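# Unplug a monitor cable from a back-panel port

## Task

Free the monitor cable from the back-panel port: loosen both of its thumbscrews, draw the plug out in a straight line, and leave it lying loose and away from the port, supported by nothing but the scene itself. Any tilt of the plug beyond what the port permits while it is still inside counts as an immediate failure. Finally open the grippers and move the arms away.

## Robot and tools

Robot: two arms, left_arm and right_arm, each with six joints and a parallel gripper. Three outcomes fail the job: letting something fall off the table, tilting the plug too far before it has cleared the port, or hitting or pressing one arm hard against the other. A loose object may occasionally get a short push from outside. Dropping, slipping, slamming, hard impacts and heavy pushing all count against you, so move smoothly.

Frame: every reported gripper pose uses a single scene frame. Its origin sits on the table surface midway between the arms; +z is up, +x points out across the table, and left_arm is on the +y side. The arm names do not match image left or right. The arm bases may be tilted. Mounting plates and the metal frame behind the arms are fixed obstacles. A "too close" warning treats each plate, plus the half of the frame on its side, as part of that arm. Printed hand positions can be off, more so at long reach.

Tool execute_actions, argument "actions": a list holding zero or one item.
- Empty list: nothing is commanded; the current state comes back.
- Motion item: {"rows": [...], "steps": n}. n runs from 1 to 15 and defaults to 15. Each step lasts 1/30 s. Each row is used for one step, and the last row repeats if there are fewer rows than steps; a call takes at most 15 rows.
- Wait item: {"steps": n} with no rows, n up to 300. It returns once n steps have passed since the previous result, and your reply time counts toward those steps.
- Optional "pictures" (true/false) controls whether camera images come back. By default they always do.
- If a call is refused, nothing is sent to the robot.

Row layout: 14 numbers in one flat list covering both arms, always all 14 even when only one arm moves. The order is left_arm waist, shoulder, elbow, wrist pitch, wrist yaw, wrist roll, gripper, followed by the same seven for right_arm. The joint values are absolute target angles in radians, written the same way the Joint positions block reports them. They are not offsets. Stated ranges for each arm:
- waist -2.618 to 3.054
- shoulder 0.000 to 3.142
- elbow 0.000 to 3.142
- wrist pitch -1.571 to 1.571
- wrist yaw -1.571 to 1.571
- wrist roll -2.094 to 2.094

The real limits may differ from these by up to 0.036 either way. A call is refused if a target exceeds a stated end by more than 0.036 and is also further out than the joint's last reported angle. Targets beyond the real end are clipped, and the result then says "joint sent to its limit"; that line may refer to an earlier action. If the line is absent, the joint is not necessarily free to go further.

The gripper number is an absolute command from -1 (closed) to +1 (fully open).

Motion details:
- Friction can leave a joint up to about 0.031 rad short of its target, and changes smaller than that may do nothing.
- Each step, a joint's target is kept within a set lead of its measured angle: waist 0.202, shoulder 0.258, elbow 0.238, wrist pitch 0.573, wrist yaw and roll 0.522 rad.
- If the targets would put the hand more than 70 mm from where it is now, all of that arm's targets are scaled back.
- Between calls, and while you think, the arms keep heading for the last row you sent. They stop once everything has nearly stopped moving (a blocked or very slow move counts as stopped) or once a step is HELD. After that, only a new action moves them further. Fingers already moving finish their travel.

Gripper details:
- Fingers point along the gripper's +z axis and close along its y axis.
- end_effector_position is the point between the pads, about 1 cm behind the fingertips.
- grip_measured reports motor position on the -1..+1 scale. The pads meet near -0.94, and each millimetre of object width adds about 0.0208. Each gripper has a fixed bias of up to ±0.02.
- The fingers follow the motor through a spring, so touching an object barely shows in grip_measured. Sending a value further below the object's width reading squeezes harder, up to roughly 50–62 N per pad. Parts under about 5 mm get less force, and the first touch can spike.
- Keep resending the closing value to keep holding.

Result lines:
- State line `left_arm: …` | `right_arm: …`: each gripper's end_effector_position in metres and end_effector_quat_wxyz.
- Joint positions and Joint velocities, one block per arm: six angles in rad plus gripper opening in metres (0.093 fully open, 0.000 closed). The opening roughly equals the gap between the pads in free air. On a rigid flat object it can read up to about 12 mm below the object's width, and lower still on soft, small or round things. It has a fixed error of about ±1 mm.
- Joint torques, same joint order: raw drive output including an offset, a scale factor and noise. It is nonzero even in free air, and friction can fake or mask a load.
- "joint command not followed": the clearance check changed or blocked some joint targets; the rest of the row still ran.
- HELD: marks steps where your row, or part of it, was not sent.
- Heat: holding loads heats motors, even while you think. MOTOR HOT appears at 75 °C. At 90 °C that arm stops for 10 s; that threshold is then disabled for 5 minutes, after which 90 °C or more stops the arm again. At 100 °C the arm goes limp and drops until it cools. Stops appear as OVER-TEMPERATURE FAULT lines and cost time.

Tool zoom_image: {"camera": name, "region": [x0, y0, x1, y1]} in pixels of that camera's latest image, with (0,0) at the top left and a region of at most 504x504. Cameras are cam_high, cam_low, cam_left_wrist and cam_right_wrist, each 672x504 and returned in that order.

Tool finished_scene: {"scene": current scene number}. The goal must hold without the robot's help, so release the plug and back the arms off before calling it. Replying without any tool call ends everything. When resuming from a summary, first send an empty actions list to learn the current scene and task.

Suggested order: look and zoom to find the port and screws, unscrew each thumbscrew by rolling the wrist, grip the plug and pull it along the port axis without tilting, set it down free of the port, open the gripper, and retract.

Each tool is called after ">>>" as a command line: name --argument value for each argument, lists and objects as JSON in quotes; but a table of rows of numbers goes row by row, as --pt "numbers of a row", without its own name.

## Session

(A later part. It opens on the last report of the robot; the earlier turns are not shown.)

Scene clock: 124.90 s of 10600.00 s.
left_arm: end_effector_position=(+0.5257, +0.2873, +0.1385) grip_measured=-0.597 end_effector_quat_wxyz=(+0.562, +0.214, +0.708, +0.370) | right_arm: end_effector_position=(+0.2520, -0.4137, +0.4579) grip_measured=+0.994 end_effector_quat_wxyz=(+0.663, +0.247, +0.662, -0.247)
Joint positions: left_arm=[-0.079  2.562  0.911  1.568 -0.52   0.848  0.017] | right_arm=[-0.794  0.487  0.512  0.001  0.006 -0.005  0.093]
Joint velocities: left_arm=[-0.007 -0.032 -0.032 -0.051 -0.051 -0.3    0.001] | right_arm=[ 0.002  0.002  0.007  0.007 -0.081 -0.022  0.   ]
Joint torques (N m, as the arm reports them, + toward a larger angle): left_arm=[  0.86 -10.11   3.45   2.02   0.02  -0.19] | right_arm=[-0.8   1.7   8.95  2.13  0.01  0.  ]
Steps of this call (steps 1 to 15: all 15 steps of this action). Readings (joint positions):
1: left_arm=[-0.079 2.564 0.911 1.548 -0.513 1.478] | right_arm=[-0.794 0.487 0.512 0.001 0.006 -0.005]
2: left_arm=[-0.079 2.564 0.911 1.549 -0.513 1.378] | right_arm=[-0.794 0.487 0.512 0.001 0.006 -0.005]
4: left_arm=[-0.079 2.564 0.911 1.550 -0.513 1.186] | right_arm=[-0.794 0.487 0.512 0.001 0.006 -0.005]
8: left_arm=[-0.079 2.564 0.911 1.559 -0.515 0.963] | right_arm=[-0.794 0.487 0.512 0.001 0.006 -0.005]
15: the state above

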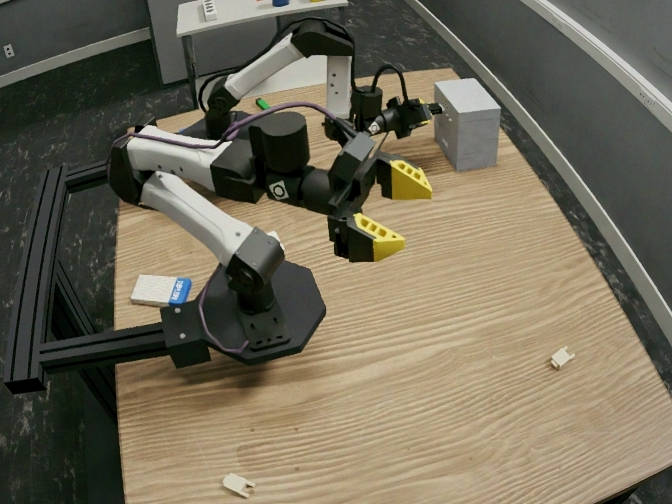

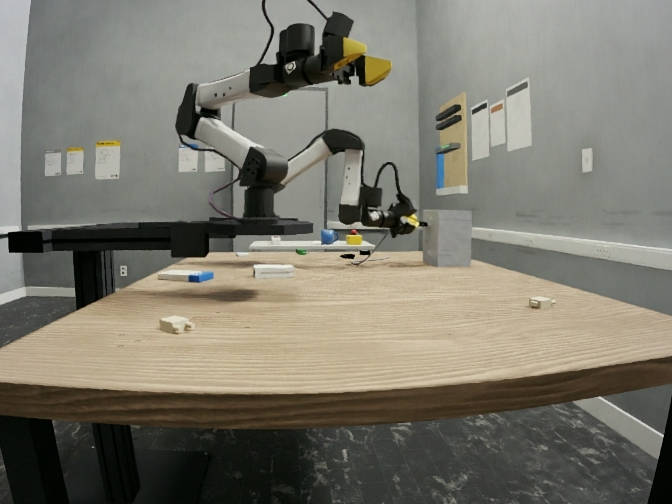

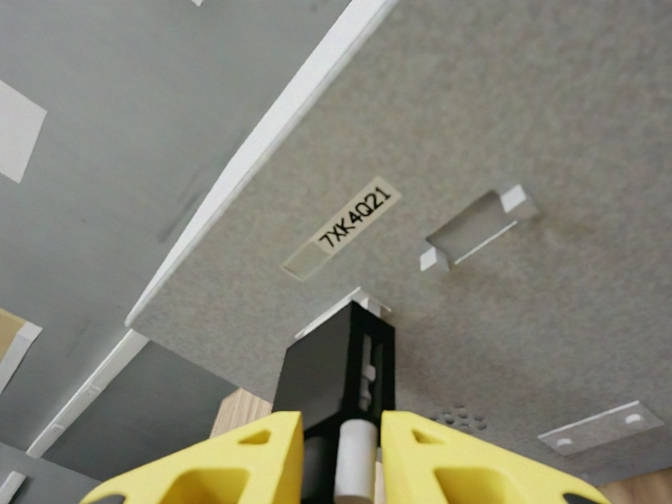

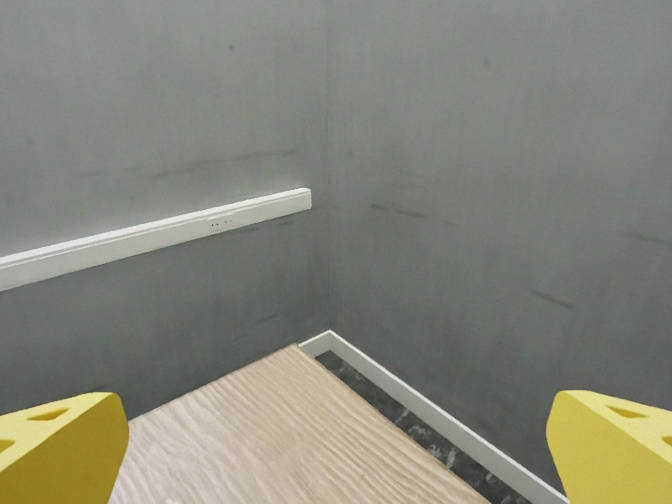

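>>> execute_actions --actions '[{"rows":[[-0.093,2.565,0.885,1.55,-0.52,2.05,-0.6,-0.8,0.5,0.5,0,0,0,1]]}]' --pictures false

>>> execute_actions --actions '[{"rows":[[-0.09,2.565,0.9,1.55,-0.52,2,-0.88,-0.8,0.5,0.5,0,0,0,1],[-0.09,2.565,0.9,1.55,-0.52,0.6,-0.88,-0.8,0.5,0.5,0,0,0,1]]}]'

>>> execute_actions --actions '[{"rows":[[-0.09,2.565,0.9,1.55,-0.52,0.75,-0.65,-0.8,0.5,0.5,0,0,0,1],[-0.09,2.565,0.9,1.55,-0.52,2.05,-0.65,-0.8,0.5,0.5,0,0,0,1]]}]'

Scene clock: 129.50 s of 10600.00 s.
left_arm: end_effector_position=(+0.5243, +0.2812, +0.1330) grip_measured=-0.597 end_effector_quat_wxyz=(+0.284, +0.564, +0.490, +0.601) | right_arm: end_effector_position=(+0.2520, -0.4137, +0.4579) grip_measured=+0.994 end_effector_quat_wxyz=(+0.663, +0.247, +0.662, -0.247)
Joint positions: left_arm=[-0.09   2.562  0.908  1.545 -0.517  1.945  0.017] | right_arm=[-0.794  0.487  0.512  0.001  0.006 -0.005  0.093]
Joint velocities: left_arm=[-0.007  0.002 -0.002 -0.051  0.007  0.623 -0.001] | right_arm=[-0.007  0.007 -0.007  0.007 -0.037 -0.081 -0.001]
Joint torques (N m, as the arm reports them, + toward a larger angle): left_arm=[ -0.39 -10.18   1.44   2.33  -0.09   0.12] | right_arm=[-0.99  1.66  8.82  2.08  0.08 -0.05]
Steps of this call (steps 1 to 30: the robot went on to your last target; steps 31 to 90: nothing new was sent; then 1.10 s passed at rest; steps 91 to 105: all 15 steps of this action). Readings (joint positions):
91: left_arm=[-0.080 2.562 0.911 1.568 -0.524 0.903] | right_arm=[-0.794 0.487 0.512 0.001 0.006 -0.005]
92: left_arm=[-0.081 2.562 0.910 1.566 -0.524 1.003] | right_arm=[-0.794 0.487 0.512 0.001 0.006 -0.005]
94: left_arm=[-0.084 2.562 0.908 1.563 -0.524 1.202] | right_arm=[-0.794 0.487 0.512 0.001 0.006 -0.005]
98: left_arm=[-0.087 2.562 0.908 1.559 -0.522 1.598] | right_arm=[-0.794 0.487 0.512 0.001 0.006 -0.005]
105: the state above

Scene clock: 130.00 s of 10600.00 s.
left_arm: end_effector_position=(+0.5253, +0.2797, +0.1387) grip_measured=-0.877 end_effector_quat_wxyz=(+0.581, +0.192, +0.714, +0.340) | right_arm: end_effector_position=(+0.2520, -0.4137, +0.4579) grip_measured=+0.994 end_effector_quat_wxyz=(+0.663, +0.247, +0.662, -0.247)
Joint positions: left_arm=[-0.091  2.56   0.908  1.568 -0.511  0.764  0.003] | right_arm=[-0.794  0.487  0.512  0.001  0.006 -0.005  0.093]
Joint velocities: left_arm=[-0.002 -0.017 -0.007  0.022 -0.125 -1.033 -0.   ] | right_arm=[ 0.002 -0.012  0.002  0.022  0.066 -0.007  0.   ]
Joint torques (N m, as the arm reports them, + toward a larger angle): left_arm=[-0.11 -9.98  2.71  1.98 -0.08 -0.17] | right_arm=[-0.85  1.89  8.84  2.13  0.07 -0.02]
Steps of this call (steps 1 to 15: all 15 steps of this action). Readings (joint positions):
1: left_arm=[-0.090 2.562 0.908 1.540 -0.517 1.954] | right_arm=[-0.794 0.487 0.512 0.001 0.006 -0.005]
2: left_arm=[-0.090 2.565 0.908 1.537 -0.517 1.874] | right_arm=[-0.794 0.487 0.512 0.001 0.006 -0.005]
4: left_arm=[-0.090 2.565 0.908 1.543 -0.516 1.674] | right_arm=[-0.794 0.487 0.512 0.001 0.006 -0.005]
8: left_arm=[-0.091 2.565 0.908 1.563 -0.508 1.277] | right_arm=[-0.794 0.487 0.512 0.001 0.006 -0.005]
15: the state above

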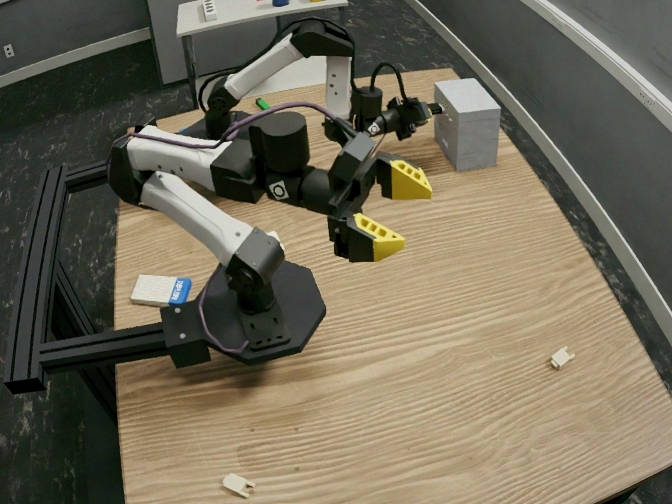

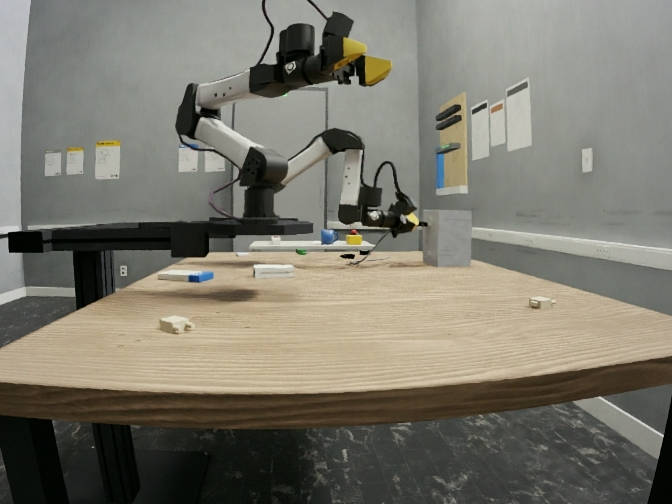

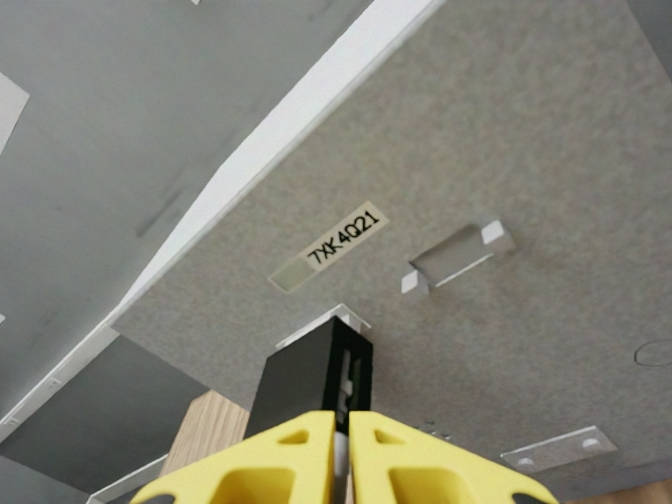

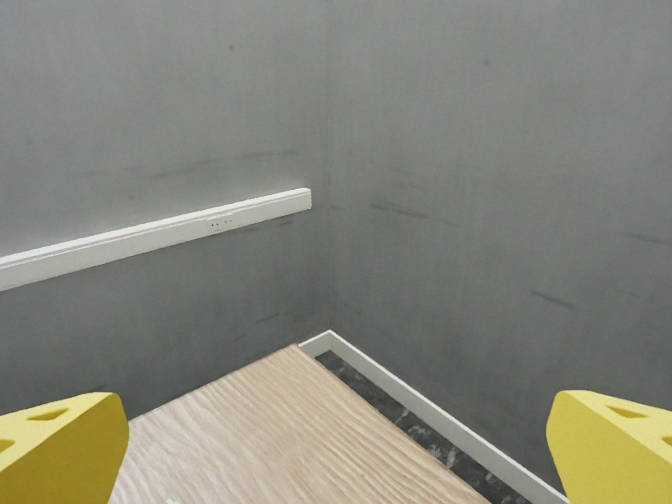

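Scene clock: 130.50 s of 10600.00 s.
left_arm: end_effector_position=(+0.5252, +0.2778, +0.1335) grip_measured=-0.652 end_effector_quat_wxyz=(+0.302, +0.558, +0.497, +0.593) | right_arm: end_effector_position=(+0.2520, -0.4137, +0.4579) grip_measured=+0.994 end_effector_quat_wxyz=(+0.663, +0.247, +0.662, -0.247)
Joint positions: left_arm=[-0.091  2.56   0.908  1.543 -0.5    1.905  0.014] | right_arm=[-0.794  0.487  0.512  0.001  0.006 -0.005  0.093]
Joint velocities: left_arm=[ 0.002 -0.022 -0.022 -0.139  0.007  0.784  0.001] | right_arm=[-0.007  0.007  0.007  0.007 -0.007 -0.037 -0.   ]
Joint torques (N m, as the arm reports them, + toward a larger angle): left_arm=[ -0.07 -10.16   2.68   2.38  -0.29   0.06] | right_arm=[-0.95  1.68  8.98  2.19  0.08  0.01]
Steps of this call (steps 1 to 15: all 15 steps of this action). Readings (joint positions):
1: left_arm=[-0.091 2.560 0.908 1.568 -0.509 0.756] | right_arm=[-0.794 0.487 0.512 0.001 0.006 -0.005]
2: left_arm=[-0.091 2.560 0.908 1.567 -0.509 0.839] | right_arm=[-0.794 0.487 0.512 0.001 0.006 -0.005]
4: left_arm=[-0.091 2.560 0.908 1.563 -0.511 1.038] | right_arm=[-0.794 0.487 0.512 0.001 0.006 -0.005]
8: left_arm=[-0.091 2.560 0.908 1.562 -0.512 1.436] | right_arm=[-0.794 0.487 0.512 0.001 0.006 -0.005]
15: the state above

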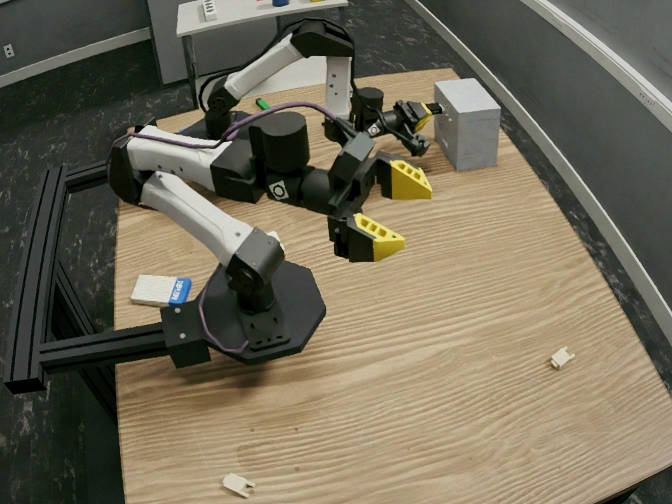

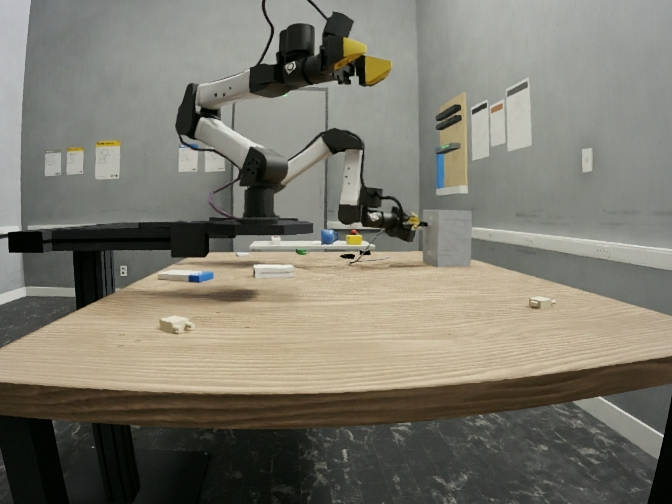

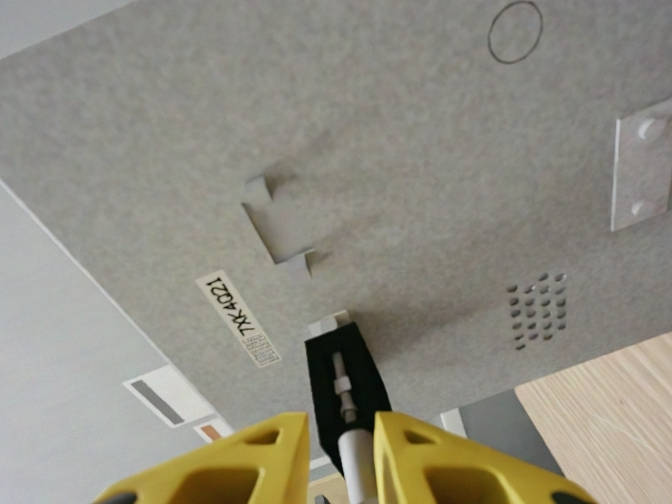

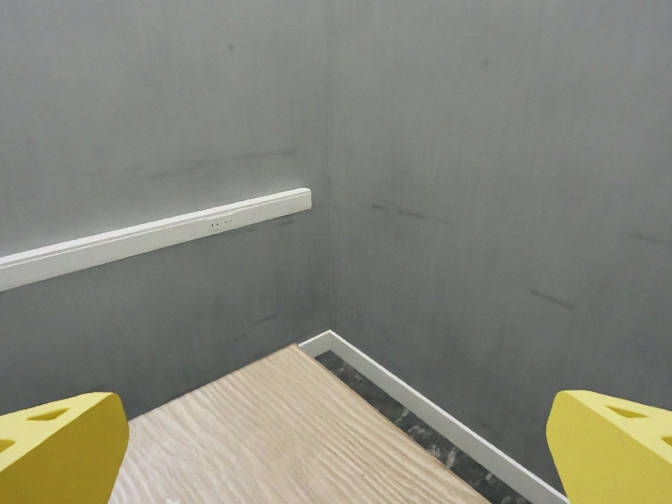

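Too far out; returning to y≈0.286 with a little more yaw.

>>> execute_actions --actions '[{"rows":[[-0.085,2.565,0.88,1.545,-0.535,1.57,-0.45,-0.8,0.5,0.5,0,0,0,1],[-0.085,2.565,0.88,1.545,-0.535,1.57,-0.45,-0.8,0.5,0.5,0,0,0,1],[-0.085,2.565,0.88,1.545,-0.535,1.57,-0.45,-0.8,0.5,0.5,0,0,0,1],[-0.072,2.565,0.88,1.545,-0.535,1.57,-0.45,-0.8,0.5,0.5,0,0,0,1]]}]' --pictures false

>>> execute_actions --actions '[{"rows":[[-0.078,2.565,0.9,1.55,-0.53,2,-0.62,-0.8,0.5,0.5,0,0,0,1]],"steps":10}]' --pictures false

>>> execute_actions --actions '[{"rows":[[-0.078,2.565,0.9,1.55,-0.53,2,-0.88,-0.8,0.5,0.5,0,0,0,1],[-0.078,2.565,0.9,1.55,-0.53,0.65,-0.88,-0.8,0.5,0.5,0,0,0,1]]}]' --pictures false

>>> execute_actions --actions '[{"rows":[[-0.078,2.565,0.9,1.55,-0.53,0.75,-0.62,-0.8,0.5,0.5,0,0,0,1],[-0.078,2.565,0.9,1.55,-0.53,2.05,-0.62,-0.8,0.5,0.5,0,0,0,1]]}]' --pictures false

>>> execute_actions --actions '[{"rows":[[-0.078,2.565,0.9,1.55,-0.53,2,-0.88,-0.8,0.5,0.5,0,0,0,1],[-0.078,2.565,0.9,1.55,-0.53,0.65,-0.88,-0.8,0.5,0.5,0,0,0,1]]}]' --pictures false

>>> execute_actions --actions '[{"rows":[[-0.078,2.565,0.9,1.55,-0.53,0.75,-0.62,-0.8,0.5,0.5,0,0,0,1],[-0.078,2.565,0.9,1.55,-0.53,1.95,-0.62,-0.8,0.5,0.5,0,0,0,1]]}]'

Scene clock: 136.60 s of 10600.00 s.
left_arm: end_effector_position=(+0.5248, +0.2841, +0.1336) grip_measured=-0.452 end_effector_quat_wxyz=(+0.383, +0.468, +0.582, +0.544) | right_arm: end_effector_position=(+0.2520, -0.4137, +0.4579) grip_measured=+0.994 end_effector_quat_wxyz=(+0.663, +0.247, +0.662, -0.247)
Joint positions: left_arm=[-0.084  2.56   0.908  1.543 -0.516  1.594  0.024] | right_arm=[-0.794  0.487  0.512  0.001  0.006 -0.005  0.093]
Joint velocities: left_arm=[ 0.002  0.007  0.012 -0.037  0.037 -0.198 -0.   ] | right_arm=[-0.002 -0.017 -0.017  0.037  0.007 -0.081 -0.   ]
Joint torques (N m, as the arm reports them, + toward a larger angle): left_arm=[  0.86 -10.1    0.94   2.24  -0.23  -0.13] | right_arm=[-0.74  1.85  9.07  2.13  0.07 -0.03]
Steps of this call (steps 1 to 30: the robot went on to your last target; steps 31 to 90: nothing new was sent; then 2.60 s passed at rest; steps 91 to 105: all 15 steps of this action). Readings (joint positions):
91: left_arm=[-0.091 2.560 0.908 1.535 -0.500 1.962] | right_arm=[-0.794 0.487 0.512 0.001 0.006 -0.005]
92: left_arm=[-0.091 2.560 0.908 1.535 -0.503 1.884] | right_arm=[-0.794 0.487 0.512 0.001 0.006 -0.005]
94: left_arm=[-0.091 2.560 0.908 1.538 -0.508 1.772] | right_arm=[-0.794 0.487 0.512 0.001 0.006 -0.005]
98: left_arm=[-0.085 2.560 0.908 1.540 -0.514 1.656] | right_arm=[-0.794 0.487 0.512 0.001 0.006 -0.005]
105: the state above

Scene clock: 136.93 s of 10600.00 s.
left_arm: end_effector_position=(+0.5246, +0.2838, +0.1312) grip_measured=-0.617 end_effector_quat_wxyz=(+0.281, +0.565, +0.493, +0.599) | right_arm: end_effector_position=(+0.2520, -0.4137, +0.4579) grip_measured=+0.994 end_effector_quat_wxyz=(+0.663, +0.247, +0.662, -0.247)
Joint positions: left_arm=[-0.084  2.56   0.908  1.532 -0.514  1.941  0.016] | right_arm=[-0.794  0.487  0.512  0.001  0.006 -0.005  0.093]
Joint velocities: left_arm=[-0.007  0.007 -0.012 -0.007 -0.051  0.315 -0.001] | right_arm=[-0.007 -0.012 -0.017  0.022 -0.007  0.037 -0.   ]
Joint torques (N m, as the arm reports them, + toward a larger angle): left_arm=[ 0.41 -9.98  2.67  2.5  -0.18  0.14] | right_arm=[-0.89  1.64  8.82  2.14  0.08  0.03]
Steps of this call (steps 1 to 10: all 10 steps of this action). Readings (joint positions):
1: left_arm=[-0.084 2.560 0.908 1.545 -0.516 1.656] | right_arm=[-0.794 0.487 0.512 0.001 0.006 -0.005]
2: left_arm=[-0.084 2.560 0.908 1.545 -0.516 1.723] | right_arm=[-0.794 0.487 0.512 0.001 0.006 -0.005]
4: left_arm=[-0.084 2.560 0.908 1.544 -0.516 1.819] | right_arm=[-0.794 0.487 0.512 0.001 0.006 -0.005]
8: left_arm=[-0.084 2.560 0.908 1.536 -0.515 1.917] | right_arm=[-0.794 0.487 0.512 0.001 0.006 -0.005]
10: the state above

Scene clock: 137.43 s of 10600.00 s.
left_arm: end_effector_position=(+0.5250, +0.2843, +0.1365) grip_measured=-0.870 end_effector_quat_wxyz=(+0.569, +0.202, +0.714, +0.354) | right_arm: end_effector_position=(+0.2520, -0.4137, +0.4579) grip_measured=+0.994 end_effector_quat_wxyz=(+0.663, +0.247, +0.662, -0.247)
Joint positions: left_arm=[-0.084  2.56   0.908  1.558 -0.518  0.8    0.003] | right_arm=[-0.794  0.487  0.512  0.001  0.006 -0.005  0.093]
Joint velocities: left_arm=[-0.002  0.007  0.002 -0.022 -0.095 -0.945 -0.   ] | right_arm=[ 0.017  0.007 -0.002 -0.007 -0.022 -0.007  0.   ]
Joint torques (N m, as the arm reports them, + toward a larger angle): left_arm=[  0.45 -10.12   2.61   2.11  -0.16  -0.21] | right_arm=[-0.94  1.83  8.81  2.12  0.02 -0.01]
Steps of this call (steps 1 to 15: all 15 steps of this action). Readings (joint positions):
1: left_arm=[-0.084 2.560 0.908 1.530 -0.514 1.949] | right_arm=[-0.794 0.487 0.512 0.001 0.006 -0.005]
2: left_arm=[-0.084 2.560 0.908 1.530 -0.514 1.867] | right_arm=[-0.794 0.487 0.512 0.001 0.006 -0.005]
4: left_arm=[-0.084 2.560 0.908 1.536 -0.513 1.667] | right_arm=[-0.794 0.487 0.512 0.001 0.006 -0.005]
8: left_arm=[-0.084 2.560 0.908 1.547 -0.512 1.273] | right_arm=[-0.794 0.487 0.512 0.001 0.006 -0.005]
15: the state above

Scene clock: 137.93 s of 10600.00 s.
left_arm: end_effector_position=(+0.5245, +0.2845, +0.1326) grip_measured=-0.622 end_effector_quat_wxyz=(+0.290, +0.555, +0.501, +0.597) | right_arm: end_effector_position=(+0.2520, -0.4137, +0.4579) grip_measured=+0.994 end_effector_quat_wxyz=(+0.663, +0.247, +0.662, -0.247)
Joint positions: left_arm=[-0.084  2.56   0.908  1.54  -0.519  1.912  0.015] | right_arm=[-0.794  0.487  0.512  0.001  0.006 -0.005  0.093]
Joint velocities: left_arm=[-0.012 -0.012 -0.007 -0.095  0.022  0.828 -0.001] | right_arm=[ 0.002  0.002 -0.002 -0.066  0.051 -0.007 -0.001]
Joint torques (N m, as the arm reports them, + toward a larger angle): left_arm=[  0.54 -10.09   2.54   2.52  -0.19   0.17] | right_arm=[-0.94  1.84  8.89  2.1   0.12  0.  ]
Steps of this call (steps 1 to 15: all 15 steps of this action). Readings (joint positions):
1: left_arm=[-0.084 2.560 0.908 1.559 -0.519 0.789] | right_arm=[-0.794 0.487 0.512 0.001 0.006 -0.005]
2: left_arm=[-0.084 2.560 0.908 1.561 -0.519 0.869] | right_arm=[-0.794 0.487 0.512 0.001 0.006 -0.005]
4: left_arm=[-0.084 2.560 0.908 1.559 -0.520 1.069] | right_arm=[-0.794 0.487 0.512 0.001 0.006 -0.005]
8: left_arm=[-0.084 2.560 0.908 1.558 -0.520 1.466] | right_arm=[-0.794 0.487 0.512 0.001 0.006 -0.005]
15: the state above

Scene clock: 138.43 s of 10600.00 s.
left_arm: end_effector_position=(+0.5248, +0.2845, +0.1352) grip_measured=-0.870 end_effector_quat_wxyz=(+0.567, +0.201, +0.716, +0.353) | right_arm: end_effector_position=(+0.2520, -0.4137, +0.4579) grip_measured=+0.994 end_effector_quat_wxyz=(+0.663, +0.247, +0.662, -0.247)
Joint positions: left_arm=[-0.084  2.56   0.908  1.552 -0.519  0.794  0.003] | right_arm=[-0.794  0.487  0.512  0.001  0.006 -0.005  0.093]
Joint velocities: left_arm=[-0.012 -0.002  0.007 -0.007 -0.051 -0.872  0.001] | right_arm=[-0.002  0.012 -0.007  0.007 -0.037  0.007  0.   ]
Joint torques (N m, as the arm reports them, + toward a larger angle): left_arm=[  0.37 -10.25   2.64   2.18  -0.16  -0.24] | right_arm=[-0.69  1.84  8.76  2.07  0.05 -0.04]
Steps of this call (steps 1 to 15: all 15 steps of this action). Readings (joint positions):
1: left_arm=[-0.084 2.560 0.908 1.537 -0.519 1.928] | right_arm=[-0.794 0.487 0.512 0.001 0.006 -0.005]
2: left_arm=[-0.084 2.560 0.908 1.535 -0.517 1.848] | right_arm=[-0.794 0.487 0.512 0.001 0.006 -0.005]
4: left_arm=[-0.084 2.560 0.908 1.538 -0.517 1.647] | right_arm=[-0.794 0.487 0.512 0.001 0.006 -0.005]
8: left_arm=[-0.084 2.560 0.908 1.543 -0.516 1.251] | right_arm=[-0.794 0.487 0.512 0.001 0.006 -0.005]
15: the state above

Scene clock: 138.93 s of 10600.00 s.
left_arm: end_effector_position=(+0.5246, +0.2849, +0.1346) grip_measured=-0.622 end_effector_quat_wxyz=(+0.314, +0.532, +0.522, +0.588) | right_arm: end_effector_position=(+0.2520, -0.4137, +0.4579) grip_measured=+0.994 end_effector_quat_wxyz=(+0.663, +0.247, +0.662, -0.247)
Joint positions: left_arm=[-0.084  2.56   0.908  1.55  -0.522  1.838  0.015] | right_arm=[-0.794  0.487  0.512  0.001  0.006 -0.005  0.093]
Joint velocities: left_arm=[ 0.007 -0.007  0.002 -0.11   0.051  0.579  0.   ] | right_arm=[ 0.007  0.007 -0.012  0.007  0.022 -0.081  0.001]
Joint torques (N m, as the arm reports them, + toward a larger angle): left_arm=[  0.35 -10.03   2.68   2.31  -0.1    0.08] | right_arm=[-0.93  1.84  8.91  2.09  0.03  0.03]
Steps of this call (steps 1 to 15: all 15 steps of this action). Readings (joint positions):
1: left_arm=[-0.084 2.560 0.908 1.554 -0.520 0.784] | right_arm=[-0.794 0.487 0.512 0.001 0.006 -0.005]
2: left_arm=[-0.084 2.560 0.908 1.556 -0.521 0.865] | right_arm=[-0.794 0.487 0.512 0.001 0.006 -0.005]
4: left_arm=[-0.084 2.560 0.908 1.555 -0.521 1.065] | right_arm=[-0.794 0.487 0.512 0.001 0.006 -0.005]
8: left_arm=[-0.084 2.560 0.908 1.555 -0.522 1.461] | right_arm=[-0.794 0.487 0.512 0.001 0.006 -0.005]
15: the state above

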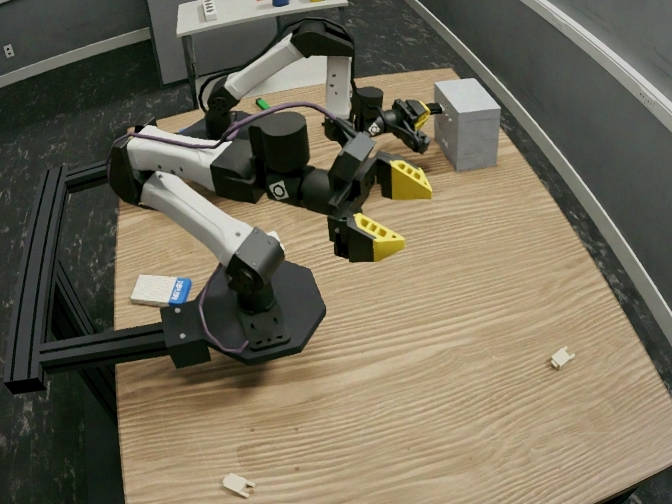

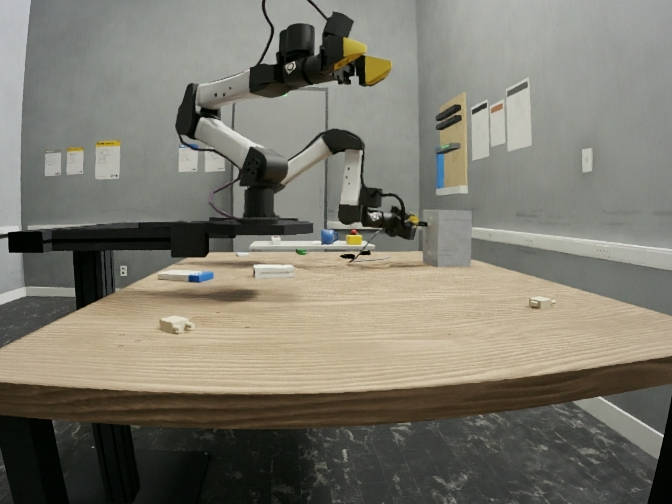

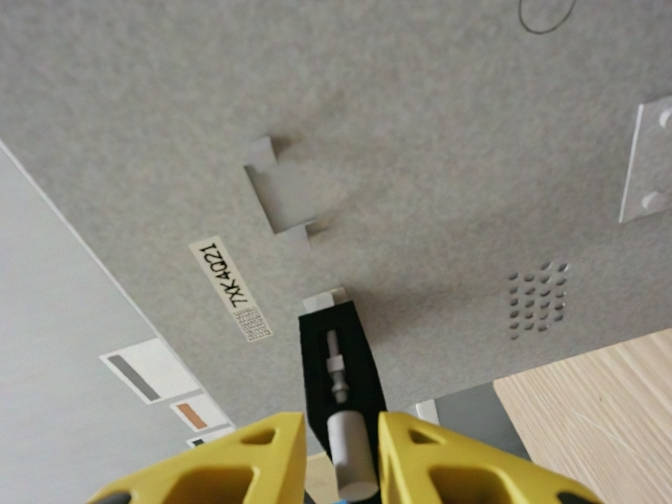

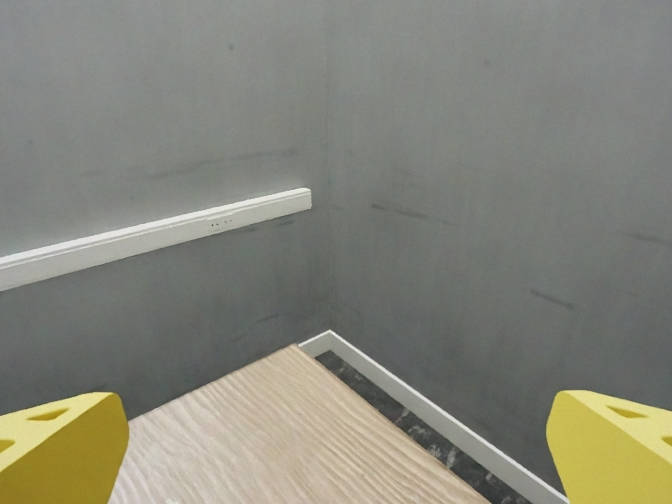

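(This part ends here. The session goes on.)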